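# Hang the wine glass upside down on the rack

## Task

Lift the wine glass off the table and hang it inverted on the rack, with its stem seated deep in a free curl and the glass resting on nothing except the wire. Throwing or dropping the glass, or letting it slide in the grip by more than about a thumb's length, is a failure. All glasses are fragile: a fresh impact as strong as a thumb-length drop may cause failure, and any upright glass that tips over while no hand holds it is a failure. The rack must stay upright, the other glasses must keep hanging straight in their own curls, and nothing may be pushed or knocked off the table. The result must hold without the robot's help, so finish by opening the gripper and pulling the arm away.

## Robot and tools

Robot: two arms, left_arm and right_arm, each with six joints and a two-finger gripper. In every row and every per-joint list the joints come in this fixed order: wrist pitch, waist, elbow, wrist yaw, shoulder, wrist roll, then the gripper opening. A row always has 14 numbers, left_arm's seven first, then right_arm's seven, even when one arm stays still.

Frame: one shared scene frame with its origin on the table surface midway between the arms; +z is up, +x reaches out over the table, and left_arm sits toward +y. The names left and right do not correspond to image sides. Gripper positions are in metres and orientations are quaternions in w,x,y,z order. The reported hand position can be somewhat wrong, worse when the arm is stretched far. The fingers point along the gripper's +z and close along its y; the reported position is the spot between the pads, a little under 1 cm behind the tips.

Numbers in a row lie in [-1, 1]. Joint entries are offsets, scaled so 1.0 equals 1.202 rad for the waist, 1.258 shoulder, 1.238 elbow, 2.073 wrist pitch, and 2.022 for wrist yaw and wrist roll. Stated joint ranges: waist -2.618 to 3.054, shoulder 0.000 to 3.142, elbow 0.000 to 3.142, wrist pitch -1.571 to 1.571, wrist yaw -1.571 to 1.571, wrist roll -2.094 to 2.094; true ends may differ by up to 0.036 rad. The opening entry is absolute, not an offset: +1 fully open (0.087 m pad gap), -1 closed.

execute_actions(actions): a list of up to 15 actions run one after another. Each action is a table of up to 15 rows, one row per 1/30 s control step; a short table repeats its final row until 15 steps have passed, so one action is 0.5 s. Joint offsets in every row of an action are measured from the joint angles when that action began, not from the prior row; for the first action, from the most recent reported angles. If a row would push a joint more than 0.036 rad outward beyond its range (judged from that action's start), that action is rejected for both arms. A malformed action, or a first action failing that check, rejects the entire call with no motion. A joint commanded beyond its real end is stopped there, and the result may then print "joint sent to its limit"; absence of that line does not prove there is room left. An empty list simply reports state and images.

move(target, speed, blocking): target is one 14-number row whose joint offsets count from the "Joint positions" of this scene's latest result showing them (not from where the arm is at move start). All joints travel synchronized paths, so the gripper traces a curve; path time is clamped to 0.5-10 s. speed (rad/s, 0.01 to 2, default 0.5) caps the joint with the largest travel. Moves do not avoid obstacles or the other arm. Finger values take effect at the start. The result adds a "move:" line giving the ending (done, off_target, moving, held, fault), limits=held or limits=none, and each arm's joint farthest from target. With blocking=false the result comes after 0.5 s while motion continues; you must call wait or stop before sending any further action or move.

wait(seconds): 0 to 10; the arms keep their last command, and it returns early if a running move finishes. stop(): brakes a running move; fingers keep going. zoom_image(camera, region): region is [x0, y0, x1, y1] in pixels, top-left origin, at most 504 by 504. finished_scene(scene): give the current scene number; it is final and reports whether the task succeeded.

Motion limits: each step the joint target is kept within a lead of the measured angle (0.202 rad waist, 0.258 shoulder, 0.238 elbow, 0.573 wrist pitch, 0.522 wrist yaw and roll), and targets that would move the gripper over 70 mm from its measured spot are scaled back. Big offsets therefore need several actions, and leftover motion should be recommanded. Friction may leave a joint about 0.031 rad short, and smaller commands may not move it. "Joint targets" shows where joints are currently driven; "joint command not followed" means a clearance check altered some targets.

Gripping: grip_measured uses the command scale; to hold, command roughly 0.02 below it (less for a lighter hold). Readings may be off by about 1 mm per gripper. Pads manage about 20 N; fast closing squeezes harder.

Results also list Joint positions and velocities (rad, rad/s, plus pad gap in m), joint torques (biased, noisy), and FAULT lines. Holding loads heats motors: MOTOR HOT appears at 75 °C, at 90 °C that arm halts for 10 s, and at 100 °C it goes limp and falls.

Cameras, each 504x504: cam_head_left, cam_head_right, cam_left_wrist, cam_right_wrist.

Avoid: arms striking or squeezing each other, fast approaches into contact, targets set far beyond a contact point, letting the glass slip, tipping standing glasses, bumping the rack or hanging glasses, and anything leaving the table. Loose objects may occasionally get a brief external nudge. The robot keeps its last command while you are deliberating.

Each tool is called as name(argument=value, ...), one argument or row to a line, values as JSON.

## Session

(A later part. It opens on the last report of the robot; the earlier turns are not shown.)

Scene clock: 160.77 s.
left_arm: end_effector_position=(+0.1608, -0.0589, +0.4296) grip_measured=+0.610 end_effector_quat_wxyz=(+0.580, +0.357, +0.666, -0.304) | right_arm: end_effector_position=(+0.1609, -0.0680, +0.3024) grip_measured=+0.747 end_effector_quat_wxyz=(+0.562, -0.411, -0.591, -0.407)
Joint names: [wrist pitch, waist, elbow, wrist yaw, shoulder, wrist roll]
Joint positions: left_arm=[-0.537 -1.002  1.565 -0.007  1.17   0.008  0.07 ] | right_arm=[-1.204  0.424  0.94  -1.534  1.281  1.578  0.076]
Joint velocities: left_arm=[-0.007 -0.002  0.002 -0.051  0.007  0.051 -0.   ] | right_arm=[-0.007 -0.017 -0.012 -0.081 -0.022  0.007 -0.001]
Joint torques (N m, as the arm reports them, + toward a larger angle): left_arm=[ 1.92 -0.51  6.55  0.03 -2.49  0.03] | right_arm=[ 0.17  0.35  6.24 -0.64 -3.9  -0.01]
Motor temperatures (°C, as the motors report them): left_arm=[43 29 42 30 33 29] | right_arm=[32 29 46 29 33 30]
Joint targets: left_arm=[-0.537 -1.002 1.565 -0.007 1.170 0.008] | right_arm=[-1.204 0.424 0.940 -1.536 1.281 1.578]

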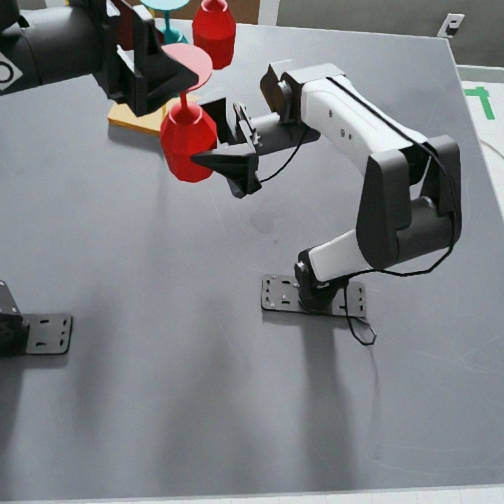

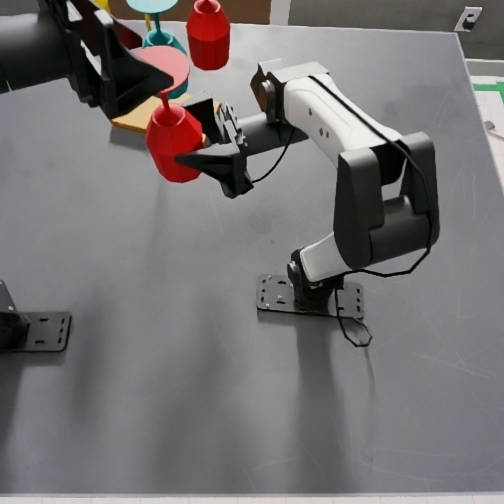

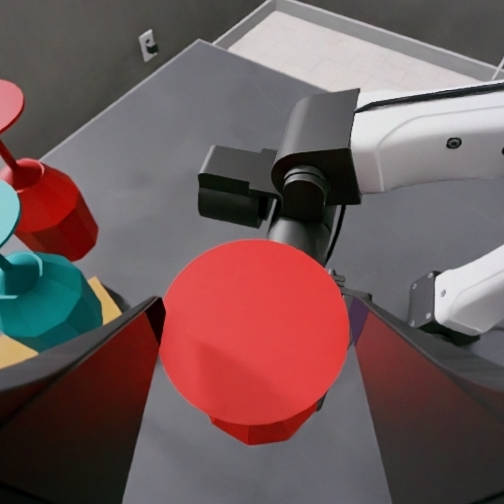

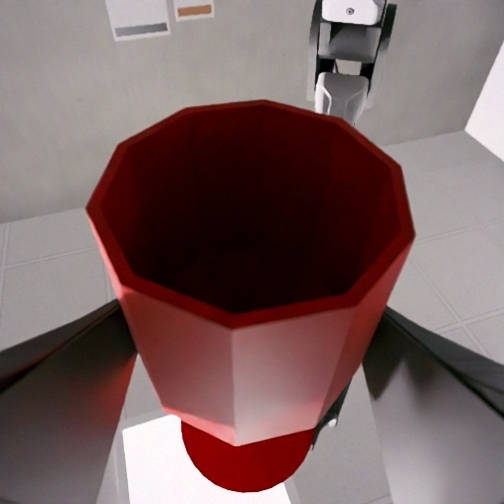

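execute_actions(
  actions=[
    [[0,0,0,0,0,0,0.9,0,0,0.015,-0.01,0,0,0.65]],
    [[0,0,0,0,0,0,1,0,0,0,0,0,0,0.65]],
  ],
)

move(
  target=[0,0,-0.04,0,0,0,1, -0.005,0,0.015,-0.008,0,0,0.65],
  speed=0.05,
)

Scene clock: 163.57 s.
left_arm: end_effector_position=(+0.1608, -0.0589, +0.4296) grip_measured=+0.997 end_effector_quat_wxyz=(+0.580, +0.357, +0.666, -0.304) | right_arm: end_effector_position=(+0.1610, -0.0681, +0.3031) grip_measured=+0.747 end_effector_quat_wxyz=(+0.563, -0.410, -0.590, -0.408)
Joint names: [wrist pitch, waist, elbow, wrist yaw, shoulder, wrist roll]
Joint positions: left_arm=[-0.537 -1.002  1.565 -0.007  1.17   0.008  0.087] | right_arm=[-1.204  0.424  0.94  -1.539  1.281  1.578  0.076]
Joint velocities: left_arm=[-0.081 -0.002  0.012 -0.007 -0.007  0.022 -0.   ] | right_arm=[ 0.007  0.032  0.002 -0.007  0.002  0.007 -0.   ]
Joint torques (N m, as the arm reports them, + toward a larger angle): left_arm=[ 1.89 -0.4   6.49  0.05 -2.47  0.06] | right_arm=[ 0.17  0.33  6.22 -0.65 -3.86  0.  ]
Motor temperatures (°C, as the motors report them): left_arm=[43 29 42 30 33 29] | right_arm=[32 29 46 30 33 30]
Joint targets: left_arm=[-0.537 -1.002 1.565 -0.007 1.170 0.008] | right_arm=[-1.204 0.424 0.940 -1.541 1.281 1.578]

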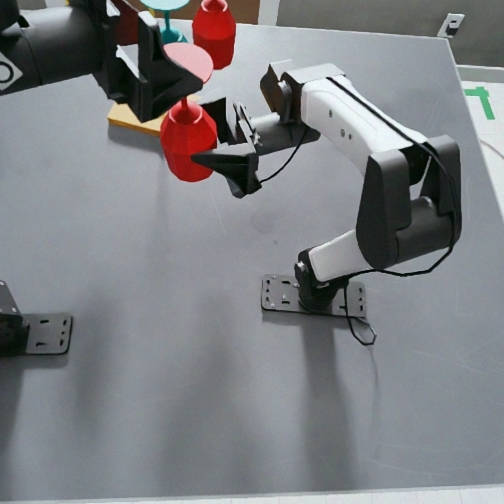

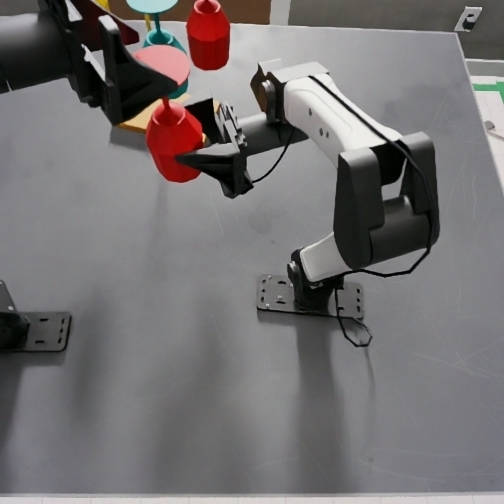

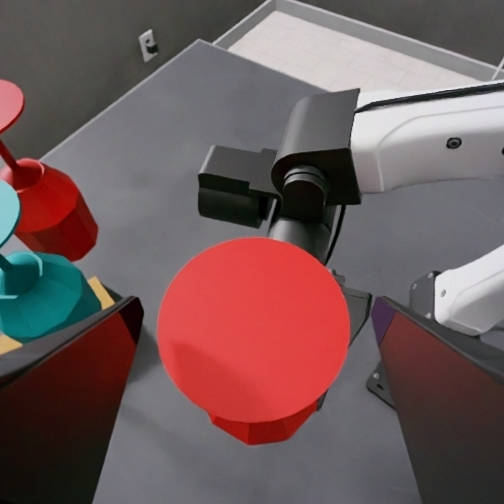

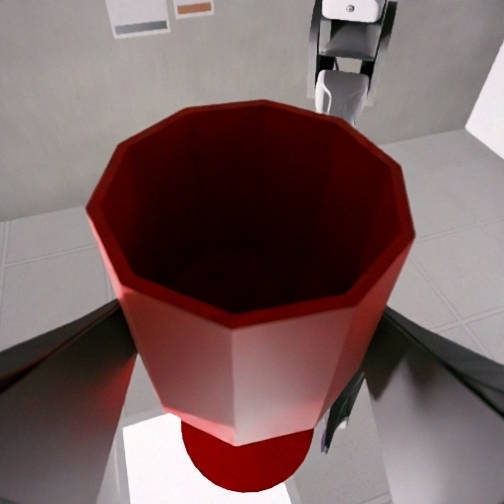

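Scene clock: 164.83 s.
left_arm: end_effector_position=(+0.1618, -0.0604, +0.4169) grip_measured=+0.997 end_effector_quat_wxyz=(+0.571, +0.361, +0.674, -0.299) | right_arm: end_effector_position=(+0.1610, -0.0682, +0.3034) grip_measured=+0.747 end_effector_quat_wxyz=(+0.564, -0.410, -0.589, -0.408)
Joint names: [wrist pitch, waist, elbow, wrist yaw, shoulder, wrist roll]
Joint positions: left_arm=[-0.538 -1.002  1.536 -0.007  1.17   0.008  0.087] | right_arm=[-1.204  0.424  0.94  -1.54   1.281  1.578  0.076]
Joint velocities: left_arm=[ 0.051 -0.002 -0.027 -0.037  0.002  0.022 -0.   ] | right_arm=[-0.007 -0.012  0.017 -0.022 -0.012 -0.007 -0.   ]
Joint torques (N m, as the arm reports them, + toward a larger angle): left_arm=[ 1.98 -0.36  4.83 -0.02 -2.57  0.  ] | right_arm=[ 0.08  0.4   7.65 -0.78 -3.89 -0.01]
Motor temperatures (°C, as the motors report them): left_arm=[43 29 42 30 33 29] | right_arm=[32 29 46 30 33 30]
Joint targets: left_arm=[-0.537 -1.002 1.515 -0.007 1.170 0.008] | right_arm=[-1.214 0.424 0.959 -1.555 1.281 1.578]
move: off_target (left_arm); limits=none; left_arm: farthest joint: the elbow, 0.021 radians from its target (0.049 radians at the start); right_arm: farthest joint: the elbow, 0.019 radians from its target (0.019 radians at the start)

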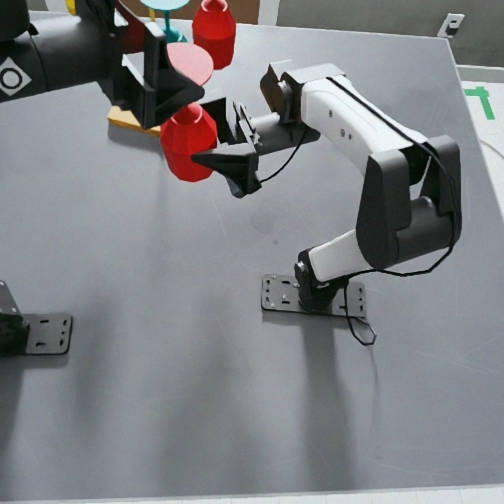

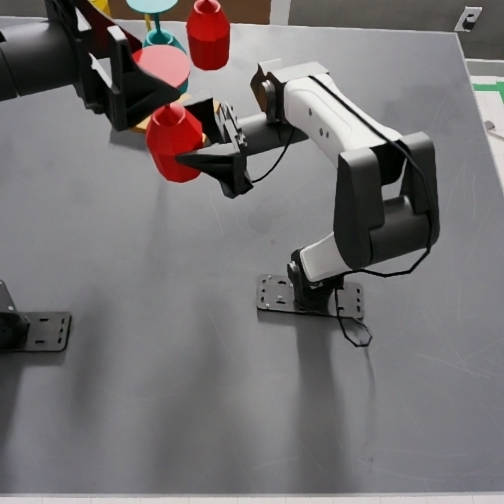

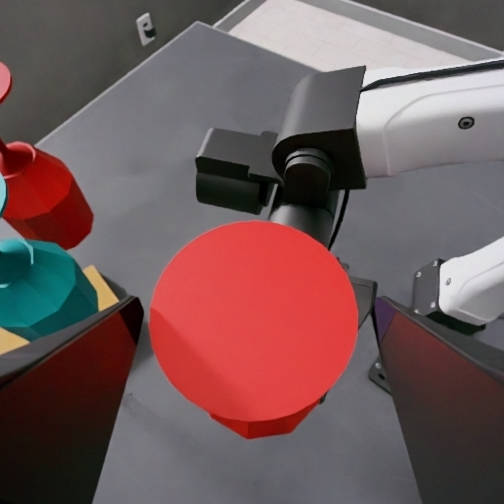

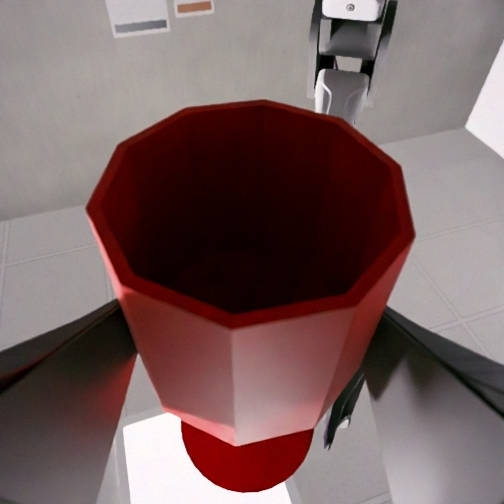

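execute_actions(
  actions=[
    [[0,0,0,0,0,0,0.86,0,0,0.015,-0.008,0,0,0.65]],
    [[0,0,0,0,0,0,0.79,0,0,0,0,0,0,0.65]],
    [[0,0,0,0,0,0,0.74,0,0,0,0,0,0,0.65]],
    [[0,0,0,0,0,0,0.70,0,0,0,0,0,0,0.65]],
    [[0,0,0,0,0,0,0.66,0,0,0,0,0,0,0.65]],
  ],
)

Scene clock: 168.80 s.
left_arm: end_effector_position=(+0.1620, -0.0603, +0.4169) grip_measured=+0.694 end_effector_quat_wxyz=(+0.571, +0.361, +0.674, -0.299) | right_arm: end_effector_position=(+0.1607, -0.0682, +0.3034) grip_measured=+0.747 end_effector_quat_wxyz=(+0.563, -0.408, -0.590, -0.410)
Joint names: [wrist pitch, waist, elbow, wrist yaw, shoulder, wrist roll]
Joint positions: left_arm=[-0.538 -1.002  1.536 -0.009  1.17   0.008  0.074] | right_arm=[-1.204  0.424  0.94  -1.54   1.281  1.572  0.076]
Joint velocities: left_arm=[-0.007  0.002  0.002  0.007 -0.017 -0.066 -0.001] | right_arm=[ 0.081  0.002  0.002 -0.037 -0.012 -0.081 -0.   ]
Joint torques (N m, as the arm reports them, + toward a larger angle): left_arm=[ 1.96 -0.44  6.64  0.04 -2.57  0.03] | right_arm=[ 0.17  0.39  6.24 -0.62 -3.88 -0.01]
Motor temperatures (°C, as the motors report them): left_arm=[43 29 42 30 33 29] | right_arm=[32 29 46 30 33 30]
Joint targets: left_arm=[-0.538 -1.002 1.536 -0.009 1.170 0.008] | right_arm=[-1.204 0.424 0.940 -1.540 1.281 1.572]

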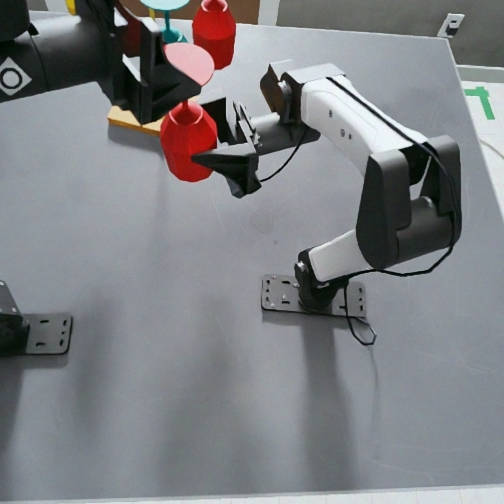

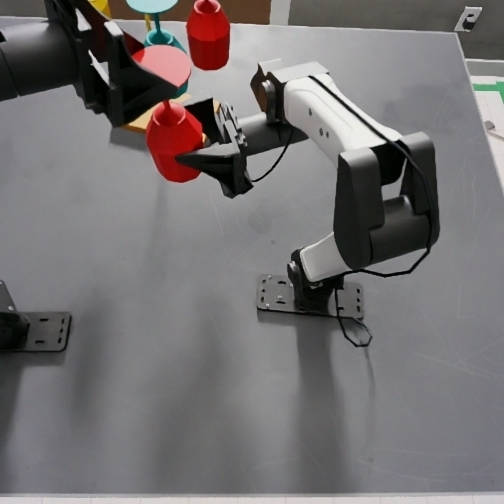

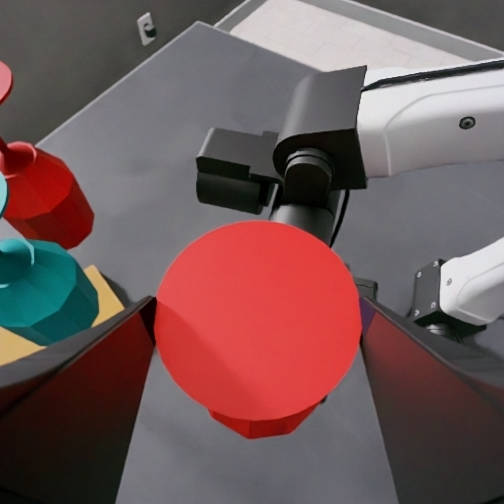

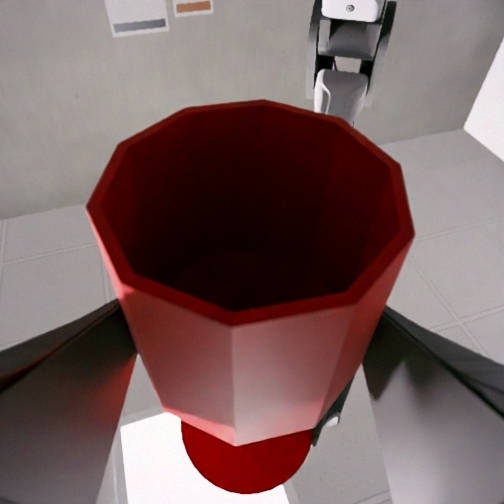

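execute_actions(
  actions=[
    [[0,0,0,0,0,0,0.63,0,0,0,0,0,0,0.65]],
    [[0,0,0,0,0,0,0.63,0,0,0,0,0,0,0.76]],
    [[0,0,0,0,0,0,0.63,0,0,0,0,0,0,0.8]],
    [[0,0,0,0,0,0,0.63,0,0,0,0,0,0,0.9]],
    [[0,0,0,0,0,0,0.63,0,0,0,0,0,0,1]],
  ],
)

Scene clock: 173.57 s.
left_arm: end_effector_position=(+0.1601, -0.0574, +0.4077) grip_measured=+0.694 end_effector_quat_wxyz=(+0.558, +0.367, +0.685, -0.291) | right_arm: end_effector_position=(+0.1607, -0.0682, +0.3034) grip_measured=+1.000 end_effector_quat_wxyz=(+0.563, -0.408, -0.590, -0.410)
Joint names: [wrist pitch, waist, elbow, wrist yaw, shoulder, wrist roll]
Joint positions: left_arm=[-0.577 -1.002  1.536 -0.009  1.17   0.008  0.074] | right_arm=[-1.204  0.424  0.94  -1.54   1.281  1.572  0.087]
Joint velocities: left_arm=[-0.051  0.007 -0.007  0.022 -0.027 -0.037  0.   ] | right_arm=[-0.037 -0.012 -0.007  0.022 -0.002  0.037  0.   ]
Joint torques (N m, as the arm reports them, + toward a larger angle): left_arm=[ 2.05 -0.29  6.5   0.   -2.44  0.04] | right_arm=[ 0.16  0.34  6.26 -0.63 -3.92 -0.01]
Motor temperatures (°C, as the motors report them): left_arm=[43 29 41 30 33 29] | right_arm=[32 29 45 30 33 30]
Joint targets: left_arm=[-0.563 -1.002 1.536 -0.009 1.170 0.008] | right_arm=[-1.204 0.424 0.940 -1.540 1.281 1.572]

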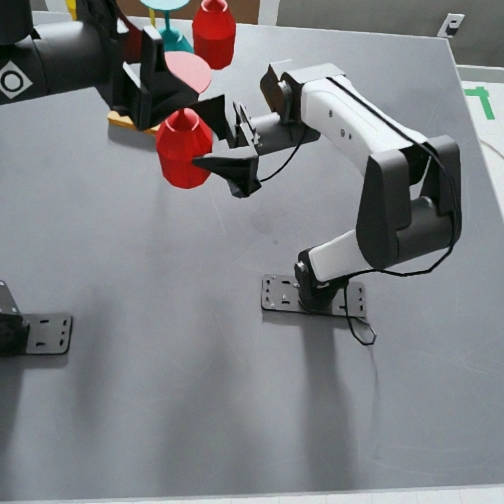

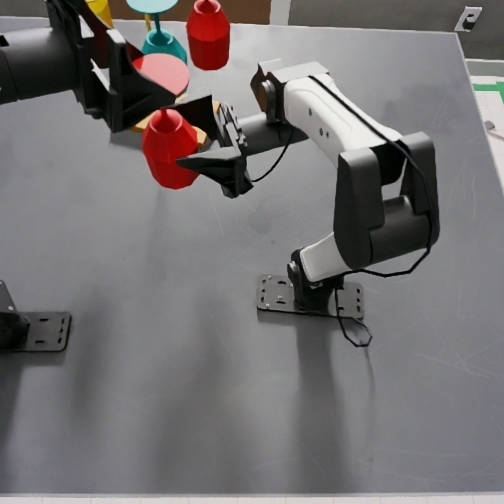

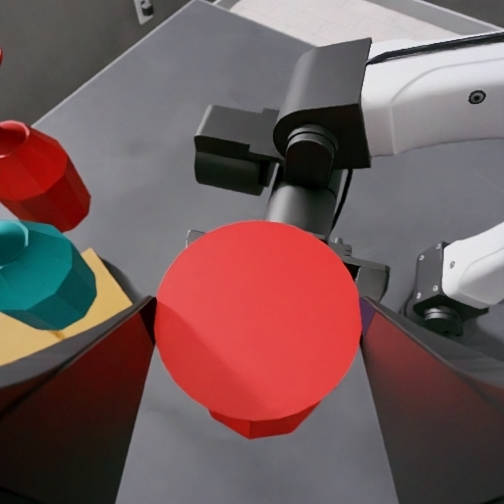

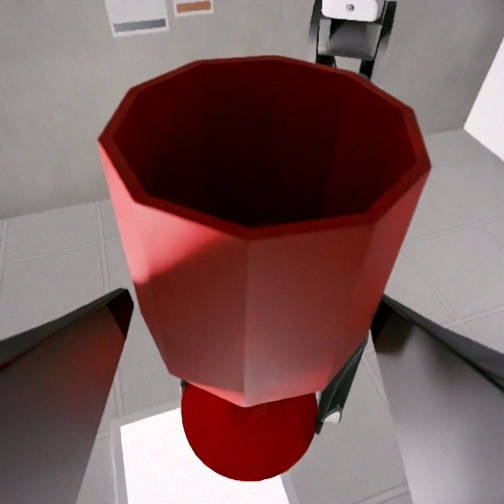

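move(
  target=[0.026,0,0.01,0,0,0,0.63, 0.169,0,-0.225,-0.005,0.089,0,1],
  speed=0.15,
)

Scene clock: 188.47 s.
left_arm: end_effector_position=(+0.1606, -0.0581, +0.4099) grip_measured=+0.694 end_effector_quat_wxyz=(+0.561, +0.365, +0.683, -0.293) | right_arm: end_effector_position=(+0.1616, -0.0683, +0.2282) grip_measured=+1.000 end_effector_quat_wxyz=(+0.567, -0.408, -0.586, -0.410)
Joint names: [wrist pitch, waist, elbow, wrist yaw, shoulder, wrist roll]
Joint positions: left_arm=[-0.567 -1.002  1.536 -0.009  1.17   0.008  0.074] | right_arm=[-0.868  0.424  0.692 -1.55   1.376  1.572  0.087]
Joint velocities: left_arm=[-0.037 -0.007  0.007 -0.022 -0.012 -0.007 -0.001] | right_arm=[ 0.007  0.007 -0.022 -0.022  0.002  0.066  0.   ]
Joint torques (N m, as the arm reports them, + toward a larger angle): left_arm=[ 2.37 -0.18  7.55  0.04 -2.65  0.02] | right_arm=[ 0.29  0.34  3.34 -0.64 -2.77 -0.01]
Motor temperatures (°C, as the motors report them): left_arm=[44 29 41 29 33 29] | right_arm=[32 29 45 30 33 30]
Joint targets: left_arm=[-0.523 -1.002 1.549 -0.009 1.170 0.008] | right_arm=[-0.853 0.424 0.661 -1.550 1.393 1.572]
move: off_target (left_arm, right_arm); limits=none; left_arm: farthest joint: the wrist pitch, 0.044 radians from its target (0.054 radians at the start); right_arm: farthest joint: the elbow, 0.031 radians from its target (0.279 radians at the start)

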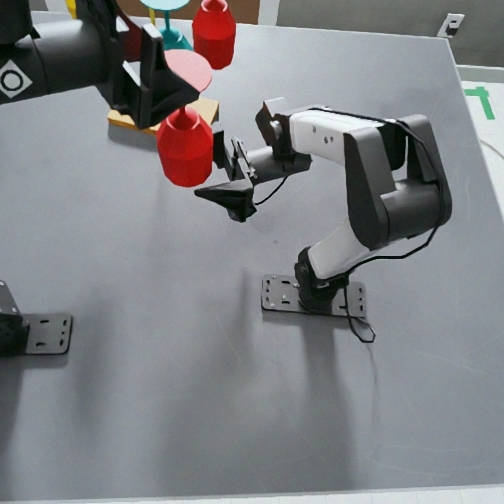

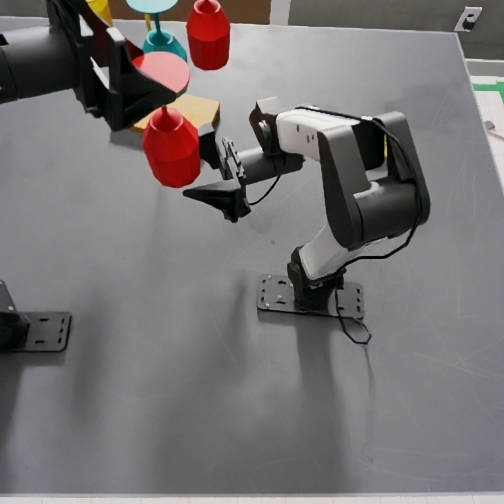

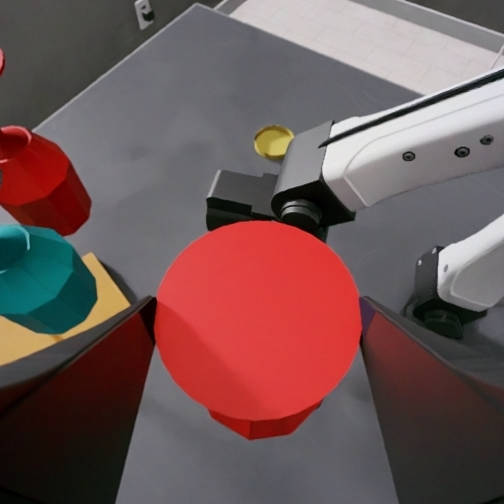

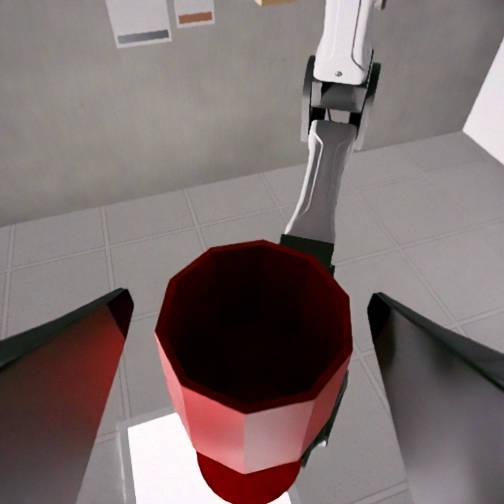

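move(
  target=[-0.035,0.446,0.046,0,-0.092,0,0.63, 0,-0.55,0.02,0,0,-0.39,1],
  speed=0.3,
)

Scene clock: 204.80 s.
left_arm: end_effector_position=(+0.2485, +0.1011, +0.4300) grip_measured=+0.694 end_effector_quat_wxyz=(+0.630, +0.172, +0.744, -0.140) | right_arm: end_effector_position=(+0.2483, -0.1848, +0.2157) grip_measured=+1.000 end_effector_quat_wxyz=(-0.158, +0.369, +0.612, +0.682)
Joint names: [wrist pitch, waist, elbow, wrist yaw, shoulder, wrist roll]
Joint positions: left_arm=[-0.655 -0.474  1.559 -0.009  1.072  0.008  0.074] | right_arm=[-0.868 -0.228  0.692 -1.55   1.376  0.789  0.087]
Joint velocities: left_arm=[-0.051 -0.002  0.002 -0.037 -0.027  0.066  0.   ] | right_arm=[ 0.037 -0.017 -0.007  0.007 -0.007 -0.007  0.   ]
Joint torques (N m, as the arm reports them, + toward a larger angle): left_arm=[ 2.08  0.35  8.76  0.01 -2.56  0.02] | right_arm=[ 0.21 -0.39  7.58 -0.62 -4.34 -0.11]
Motor temperatures (°C, as the motors report them): left_arm=[46 29 42 29 33 29] | right_arm=[32 29 43 30 33 30]
Joint targets: left_arm=[-0.640 -0.466 1.593 -0.009 1.054 0.008] | right_arm=[-0.868 -0.237 0.717 -1.550 1.376 0.784]
move: off_target (left_arm, right_arm); limits=none; left_arm: farthest joint: the elbow, 0.034 radians from its target (0.057 radians at the start); right_arm: farthest joint: the elbow, 0.025 radians from its target (0.025 radians at the start)

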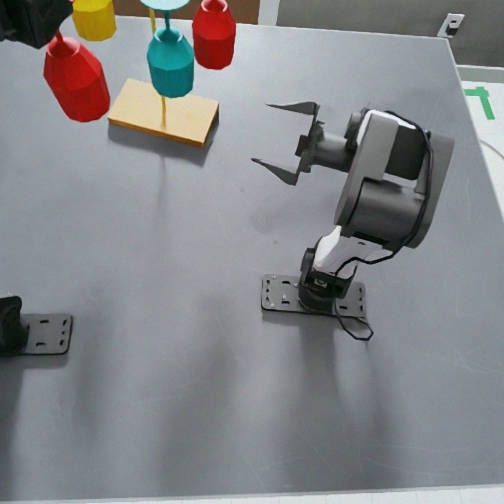

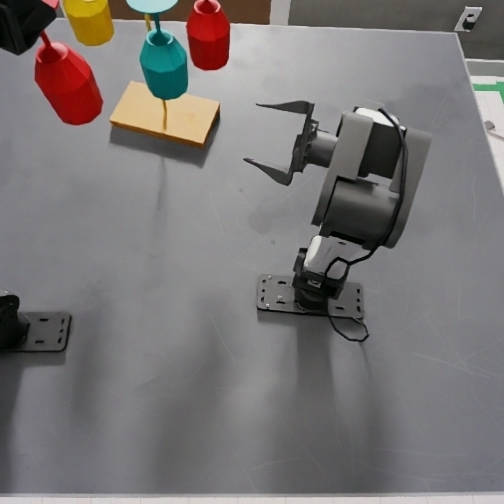

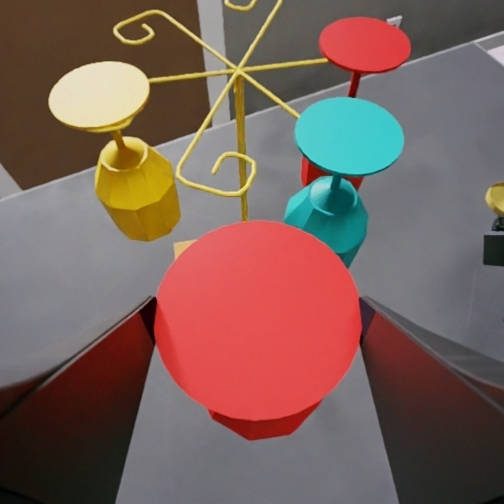

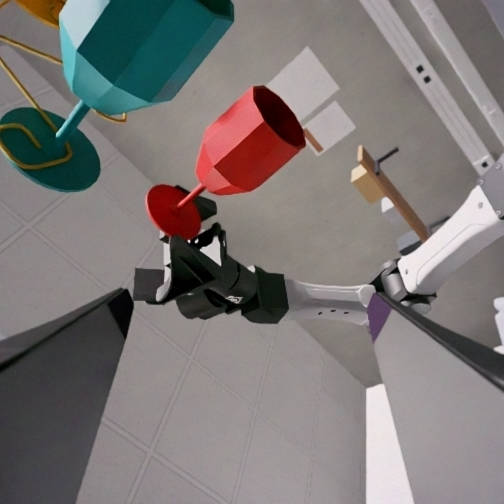

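zoom_image(
  camera="cam_left_wrist",
  region=[160,50,320,220],
)

Region (160, 50, 320, 220) of cam_left_wrist's 504x504 image, scaled by 2.965, with more detail than that image has; it fills the left 474 columns of this view, and the rest is white.

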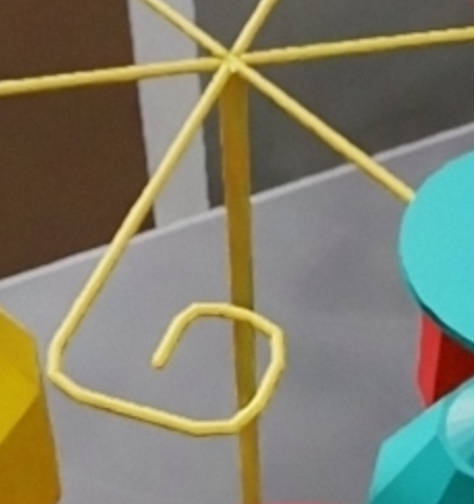

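move(
  target=[0.02,0,0.025,0,0,0,0.63, 0.433,0.2,0.305,0.331,-0.266,-0.6,-1],
  speed=0.6,
)

move(
  target=[0.02,0,0.025,0,0,0,0.63, 0,0.43,0.025,0,0,-0.57,-1],
  speed=0.5,
)

Scene clock: 228.27 s.
left_arm: end_effector_position=(+0.2483, +0.1012, +0.4292) grip_measured=+0.694 end_effector_quat_wxyz=(+0.629, +0.173, +0.745, -0.139) | right_arm: end_effector_position=(+0.3747, -0.2027, +0.3722) grip_measured=-0.991 end_effector_quat_wxyz=(+0.703, -0.408, +0.568, +0.129)
Joint names: [wrist pitch, waist, elbow, wrist yaw, shoulder, wrist roll]
Joint positions: left_arm=[-0.658 -0.474  1.559 -0.009  1.072  0.008  0.074] | right_arm=[ 0.025  0.003  1.054 -0.887  1.047 -0.417  0.   ]
Joint velocities: left_arm=[ 0.125  0.002  0.007 -0.007  0.002 -0.007  0.   ] | right_arm=[-0.007  0.002 -0.007 -0.051 -0.002 -0.022 -0.   ]
Joint torques (N m, as the arm reports them, + toward a larger angle): left_arm=[ 2.36 -0.44  8.54  0.01 -1.63  0.07] | right_arm=[ 1.55  1.16  8.52  0.05 -3.37 -0.04]
Motor temperatures (°C, as the motors report them): left_arm=[47 29 44 29 33 29] | right_arm=[33 29 46 30 33 30]
Joint targets: left_arm=[-0.613 -0.474 1.589 -0.009 1.072 0.008] | right_arm=[0.030 0.012 1.069 -0.881 1.041 -0.424]
move: off_target (left_arm); limits=none; left_arm: farthest joint: the wrist pitch, 0.044 radians from its target (0.041 radians at the start); right_arm: farthest joint: the elbow, 0.015 radians from its target (0.378 radians at the start)

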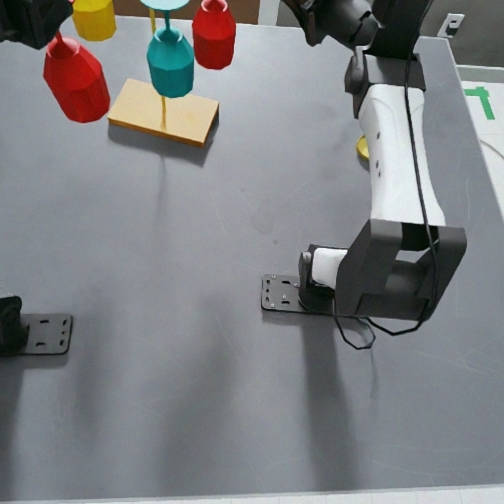

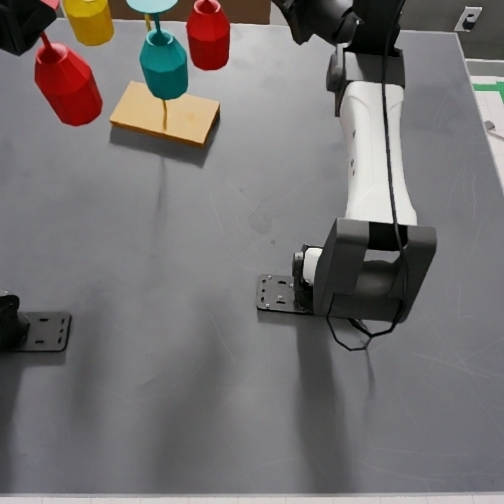

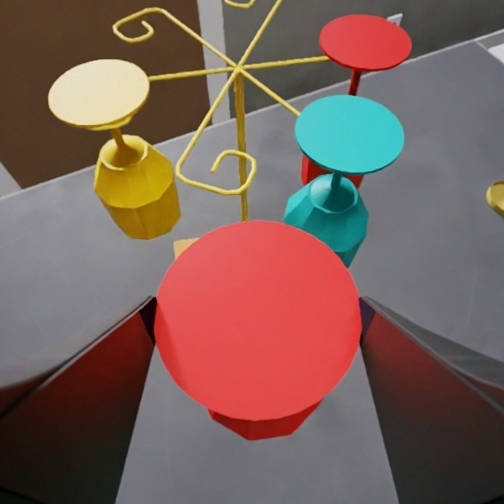

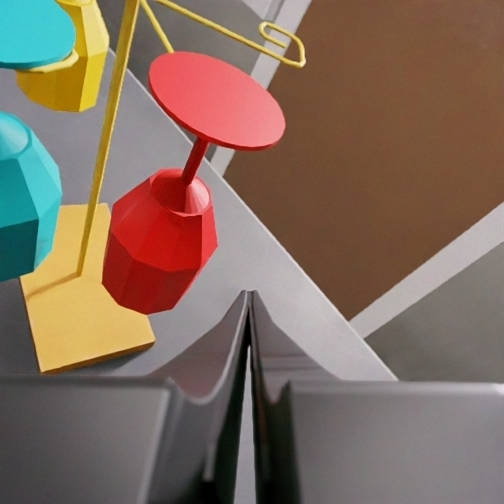

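Scene clock: 231.37 s.
left_arm: end_effector_position=(+0.2480, +0.1013, +0.4284) grip_measured=+0.694 end_effector_quat_wxyz=(+0.627, +0.173, +0.746, -0.139) | right_arm: end_effector_position=(+0.3072, -0.0560, +0.4105) grip_measured=-0.991 end_effector_quat_wxyz=(+0.708, -0.695, +0.085, -0.097)
Joint names: [wrist pitch, waist, elbow, wrist yaw, shoulder, wrist roll]
Joint positions: left_arm=[-0.661 -0.474  1.559 -0.009  1.072  0.008  0.074] | right_arm=[ 0.025  0.511  1.054 -0.887  1.047 -1.56   0.   ]
Joint velocities: left_arm=[ 0.007 -0.007 -0.007 -0.037 -0.012 -0.037 -0.001] | right_arm=[-0.037 -0.002  0.007 -0.022 -0.007 -0.066 -0.   ]
Joint torques (N m, as the arm reports them, + toward a larger angle): left_arm=[ 2.42 -0.58  8.39  0.06 -1.48  0.06] | right_arm=[ 1.46  1.15  9.73  0.   -2.7  -0.02]
Motor temperatures (°C, as the motors report them): left_arm=[47 29 44 29 33 29] | right_arm=[33 29 46 29 33 30]
Joint targets: left_arm=[-0.616 -0.474 1.589 -0.009 1.072 0.008] | right_arm=[0.025 0.520 1.085 -0.887 1.047 -1.569]
move: off_target (left_arm, right_arm); limits=none; left_arm: farthest joint: the wrist pitch, 0.045 radians from its target (0.041 radians at the start); right_arm: farthest joint: the elbow, 0.031 radians from its target (0.031 radians at the start)

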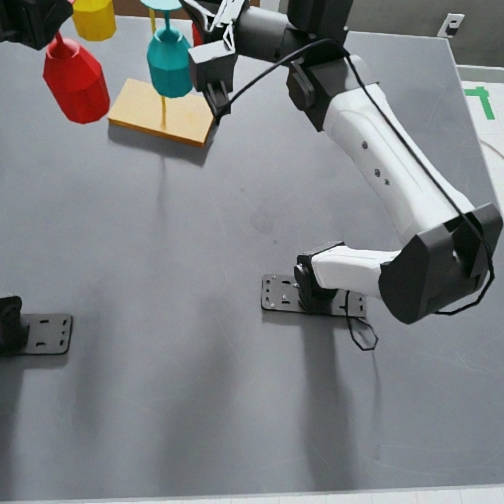

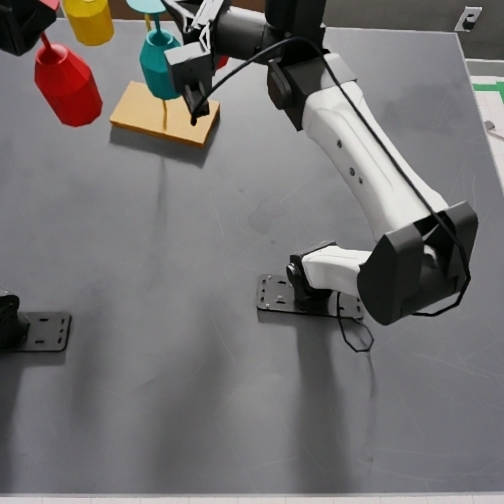

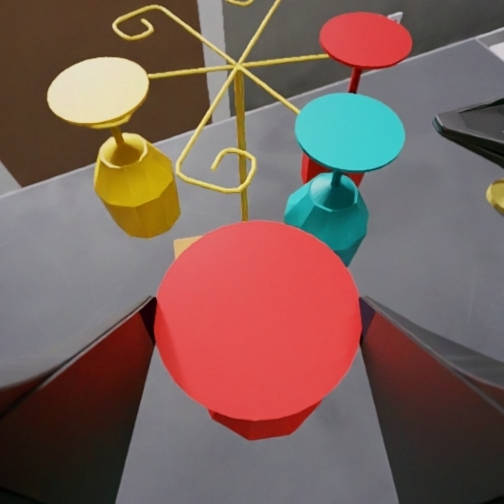

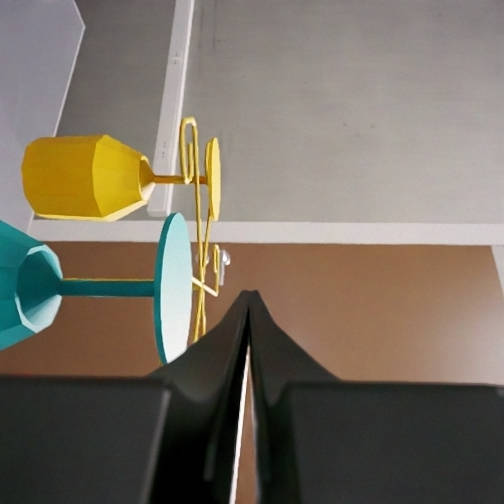

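move(
  target=[0.03,0,0.025,0,0,0,0.63, 0,0,-0.25,0,-0.215,0,-1],
  speed=0.3,
)

Scene clock: 238.97 s.
left_arm: end_effector_position=(+0.2493, +0.1007, +0.4324) grip_measured=+0.694 end_effector_quat_wxyz=(+0.634, +0.172, +0.741, -0.140) | right_arm: end_effector_position=(+0.2594, -0.0776, +0.3606) grip_measured=-0.991 end_effector_quat_wxyz=(+0.704, -0.698, +0.091, -0.092)
Joint names: [wrist pitch, waist, elbow, wrist yaw, shoulder, wrist roll]
Joint positions: left_arm=[-0.645 -0.474  1.559 -0.009  1.072  0.008  0.074] | right_arm=[ 0.028  0.511  0.777 -0.887  0.791 -1.561  0.   ]
Joint velocities: left_arm=[-0.007 -0.007 -0.007 -0.051 -0.007 -0.037  0.001] | right_arm=[ 0.007 -0.012 -0.022  0.007 -0.002 -0.007 -0.   ]
Joint torques (N m, as the arm reports them, + toward a larger angle): left_arm=[ 2.35 -0.26  8.62  0.02 -1.43  0.05] | right_arm=[ 1.44  0.42  4.96 -0.01 -1.83  0.07]
Motor temperatures (°C, as the motors report them): left_arm=[48 29 44 29 33 29] | right_arm=[35 29 47 29 33 30]
Joint targets: left_arm=[-0.599 -0.474 1.589 -0.009 1.072 0.008] | right_arm=[0.026 0.511 0.745 -0.887 0.777 -1.560]
move: off_target (left_arm, right_arm); limits=none; left_arm: farthest joint: the wrist pitch, 0.046 radians from its target (0.063 radians at the start); right_arm: farthest joint: the elbow, 0.033 radians from its target (0.310 radians at the start)

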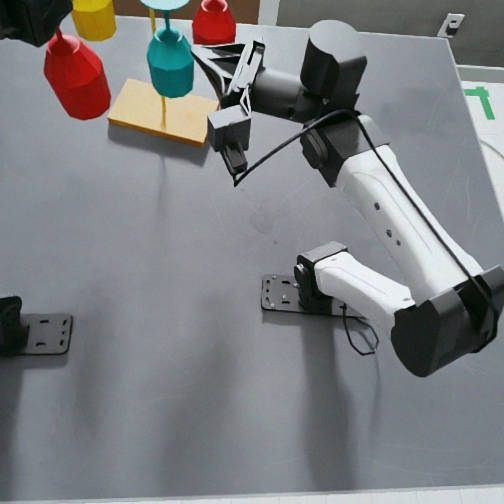

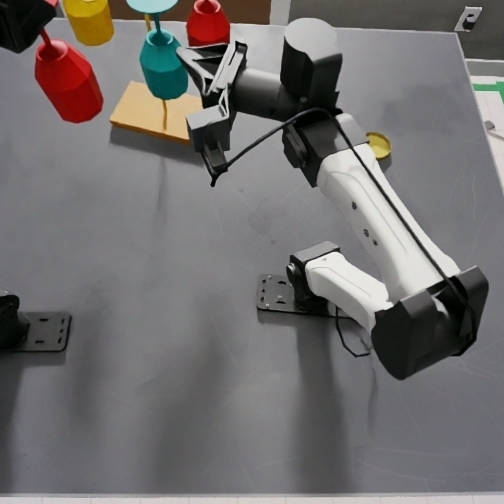

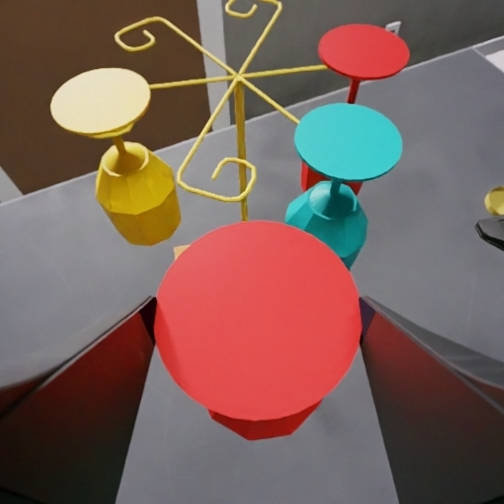

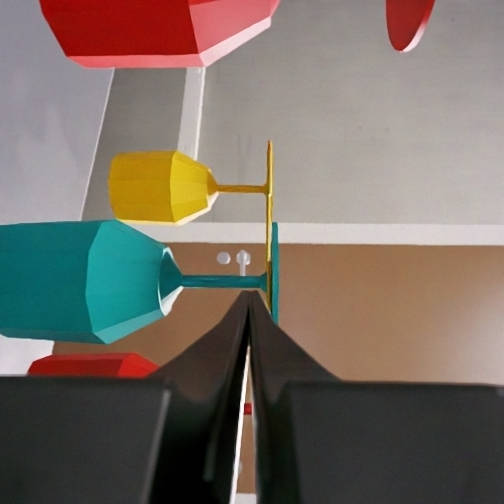

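move(
  target=[0.081,-0.132,0.121,0,0.198,0.102,0.63, 0.045,0,-0.09,0,0,0,-1],
  speed=0.15,
)

Scene clock: 244.07 s.
left_arm: end_effector_position=(+0.2951, +0.0202, +0.4284) grip_measured=+0.694 end_effector_quat_wxyz=(+0.633, +0.299, +0.703, -0.125) | right_arm: end_effector_position=(+0.2627, -0.0761, +0.3430) grip_measured=-0.991 end_effector_quat_wxyz=(+0.706, -0.696, +0.088, -0.095)
Joint names: [wrist pitch, waist, elbow, wrist yaw, shoulder, wrist roll]
Joint positions: left_arm=[-0.522 -0.625  1.671 -0.009  1.317  0.206  0.074] | right_arm=[ 0.115  0.511  0.699 -0.887  0.791 -1.561  0.   ]
Joint velocities: left_arm=[-0.037  0.012 -0.007  0.007 -0.027  0.022 -0.001] | right_arm=[-0.022  0.017 -0.012 -0.022  0.017  0.022  0.   ]
Joint torques (N m, as the arm reports them, + toward a larger angle): left_arm=[ 2.4  -0.9   9.5   0.02 -3.36  0.08] | right_arm=[ 1.5   0.39  5.06  0.   -0.72  0.07]
Motor temperatures (°C, as the motors report them): left_arm=[48 29 45 29 33 29] | right_arm=[36 29 47 29 33 30]
Joint targets: left_arm=[-0.477 -0.633 1.708 -0.009 1.322 0.214] | right_arm=[0.121 0.511 0.666 -0.887 0.791 -1.561]
move: off_target (left_arm, right_arm); limits=none; left_arm: farthest joint: the wrist pitch, 0.045 radians from its target (0.167 radians at the start); right_arm: farthest joint: the elbow, 0.033 radians from its target (0.112 radians at the start)

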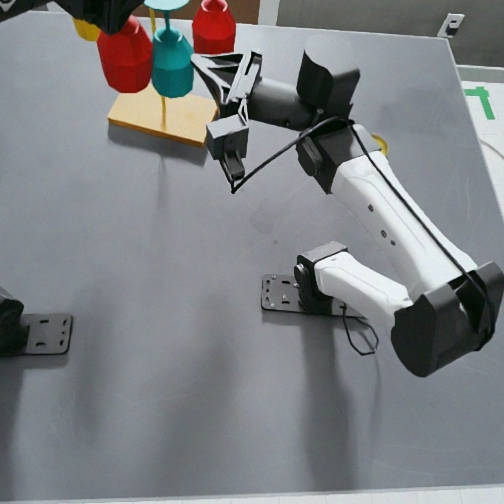

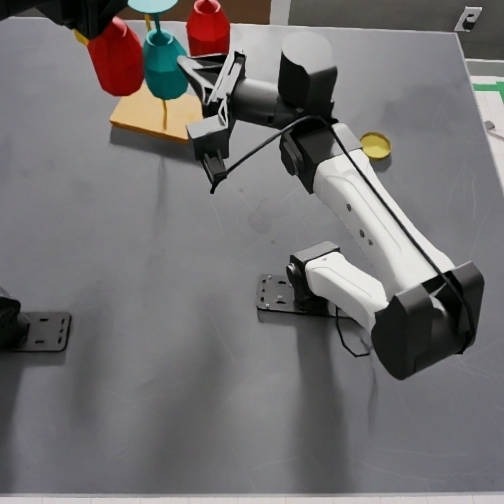

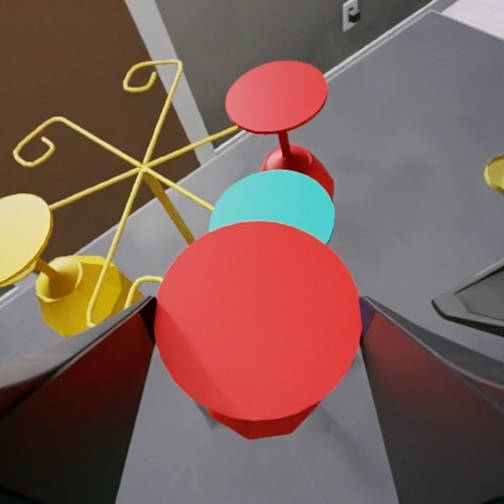

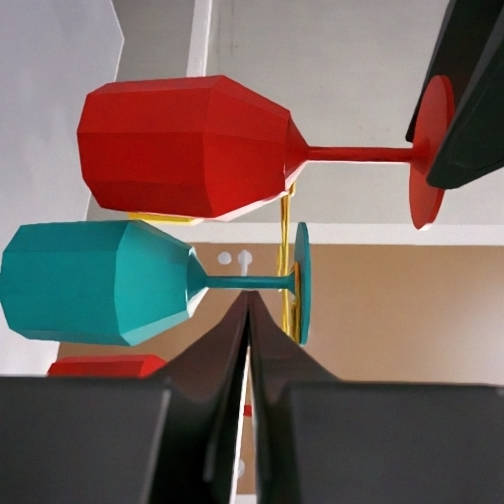

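move(
  target=[0.064,0,-0.111,0,-0.045,0,0.63, 0.003,0,0,0,0,0,-1],
  speed=0.1,
)

Scene clock: 249.83 s.
left_arm: end_effector_position=(+0.2975, +0.0185, +0.4074) grip_measured=+0.694 end_effector_quat_wxyz=(+0.633, +0.299, +0.703, -0.125) | right_arm: end_effector_position=(+0.2627, -0.0761, +0.3432) grip_measured=-0.991 end_effector_quat_wxyz=(+0.706, -0.696, +0.088, -0.095)
Joint names: [wrist pitch, waist, elbow, wrist yaw, shoulder, wrist roll]
Joint positions: left_arm=[-0.435 -0.625  1.551 -0.009  1.283  0.206  0.074] | right_arm=[ 0.117  0.511  0.699 -0.887  0.791 -1.561  0.   ]
Joint velocities: left_arm=[0.11  0.002 0.012 0.037 0.002 0.037 0.001] | right_arm=[-0.022  0.002 -0.012  0.051 -0.007  0.007 -0.   ]
Joint torques (N m, as the arm reports them, + toward a larger angle): left_arm=[ 2.38 -0.42  5.45 -0.01 -5.22  0.  ] | right_arm=[ 1.51  0.4   7.5   0.   -0.75  0.07]
Motor temperatures (°C, as the motors report them): left_arm=[49 29 45 29 33 29] | right_arm=[36 29 46 29 33 30]
Joint targets: left_arm=[-0.390 -0.625 1.533 -0.009 1.260 0.206] | right_arm=[0.122 0.511 0.699 -0.887 0.791 -1.561]
move: off_target (left_arm); limits=none; left_arm: farthest joint: the wrist pitch, 0.045 radians from its target (0.132 radians at the start); right_arm: farthest joint: the wrist pitch, 0.005 radians from its target (0.005 radians at the start)

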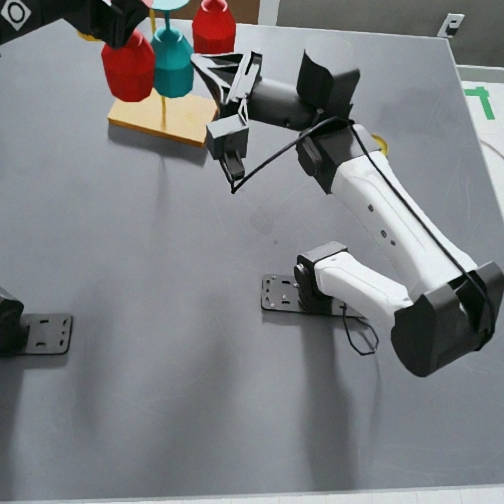

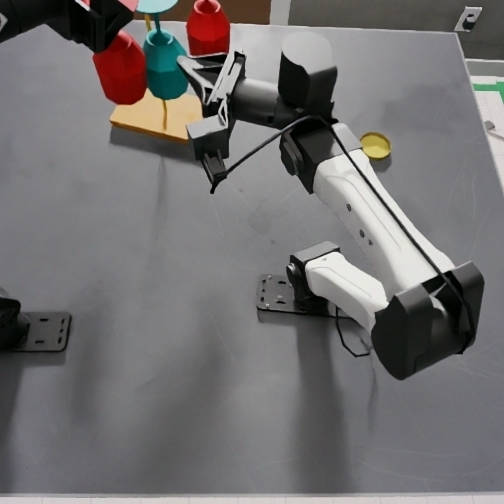

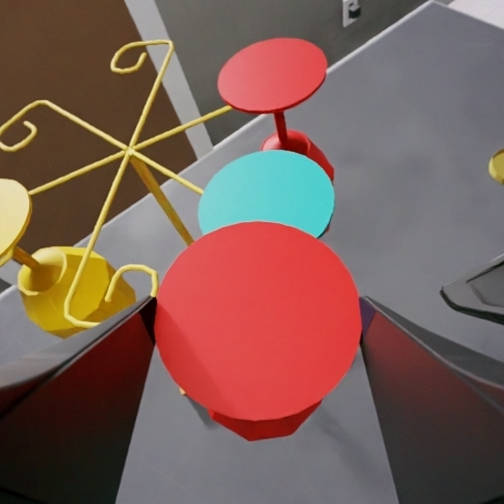

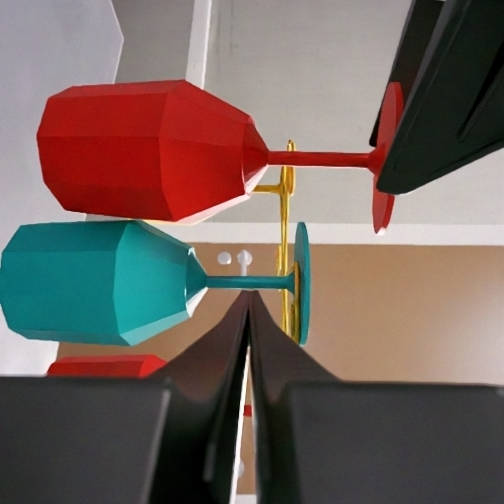

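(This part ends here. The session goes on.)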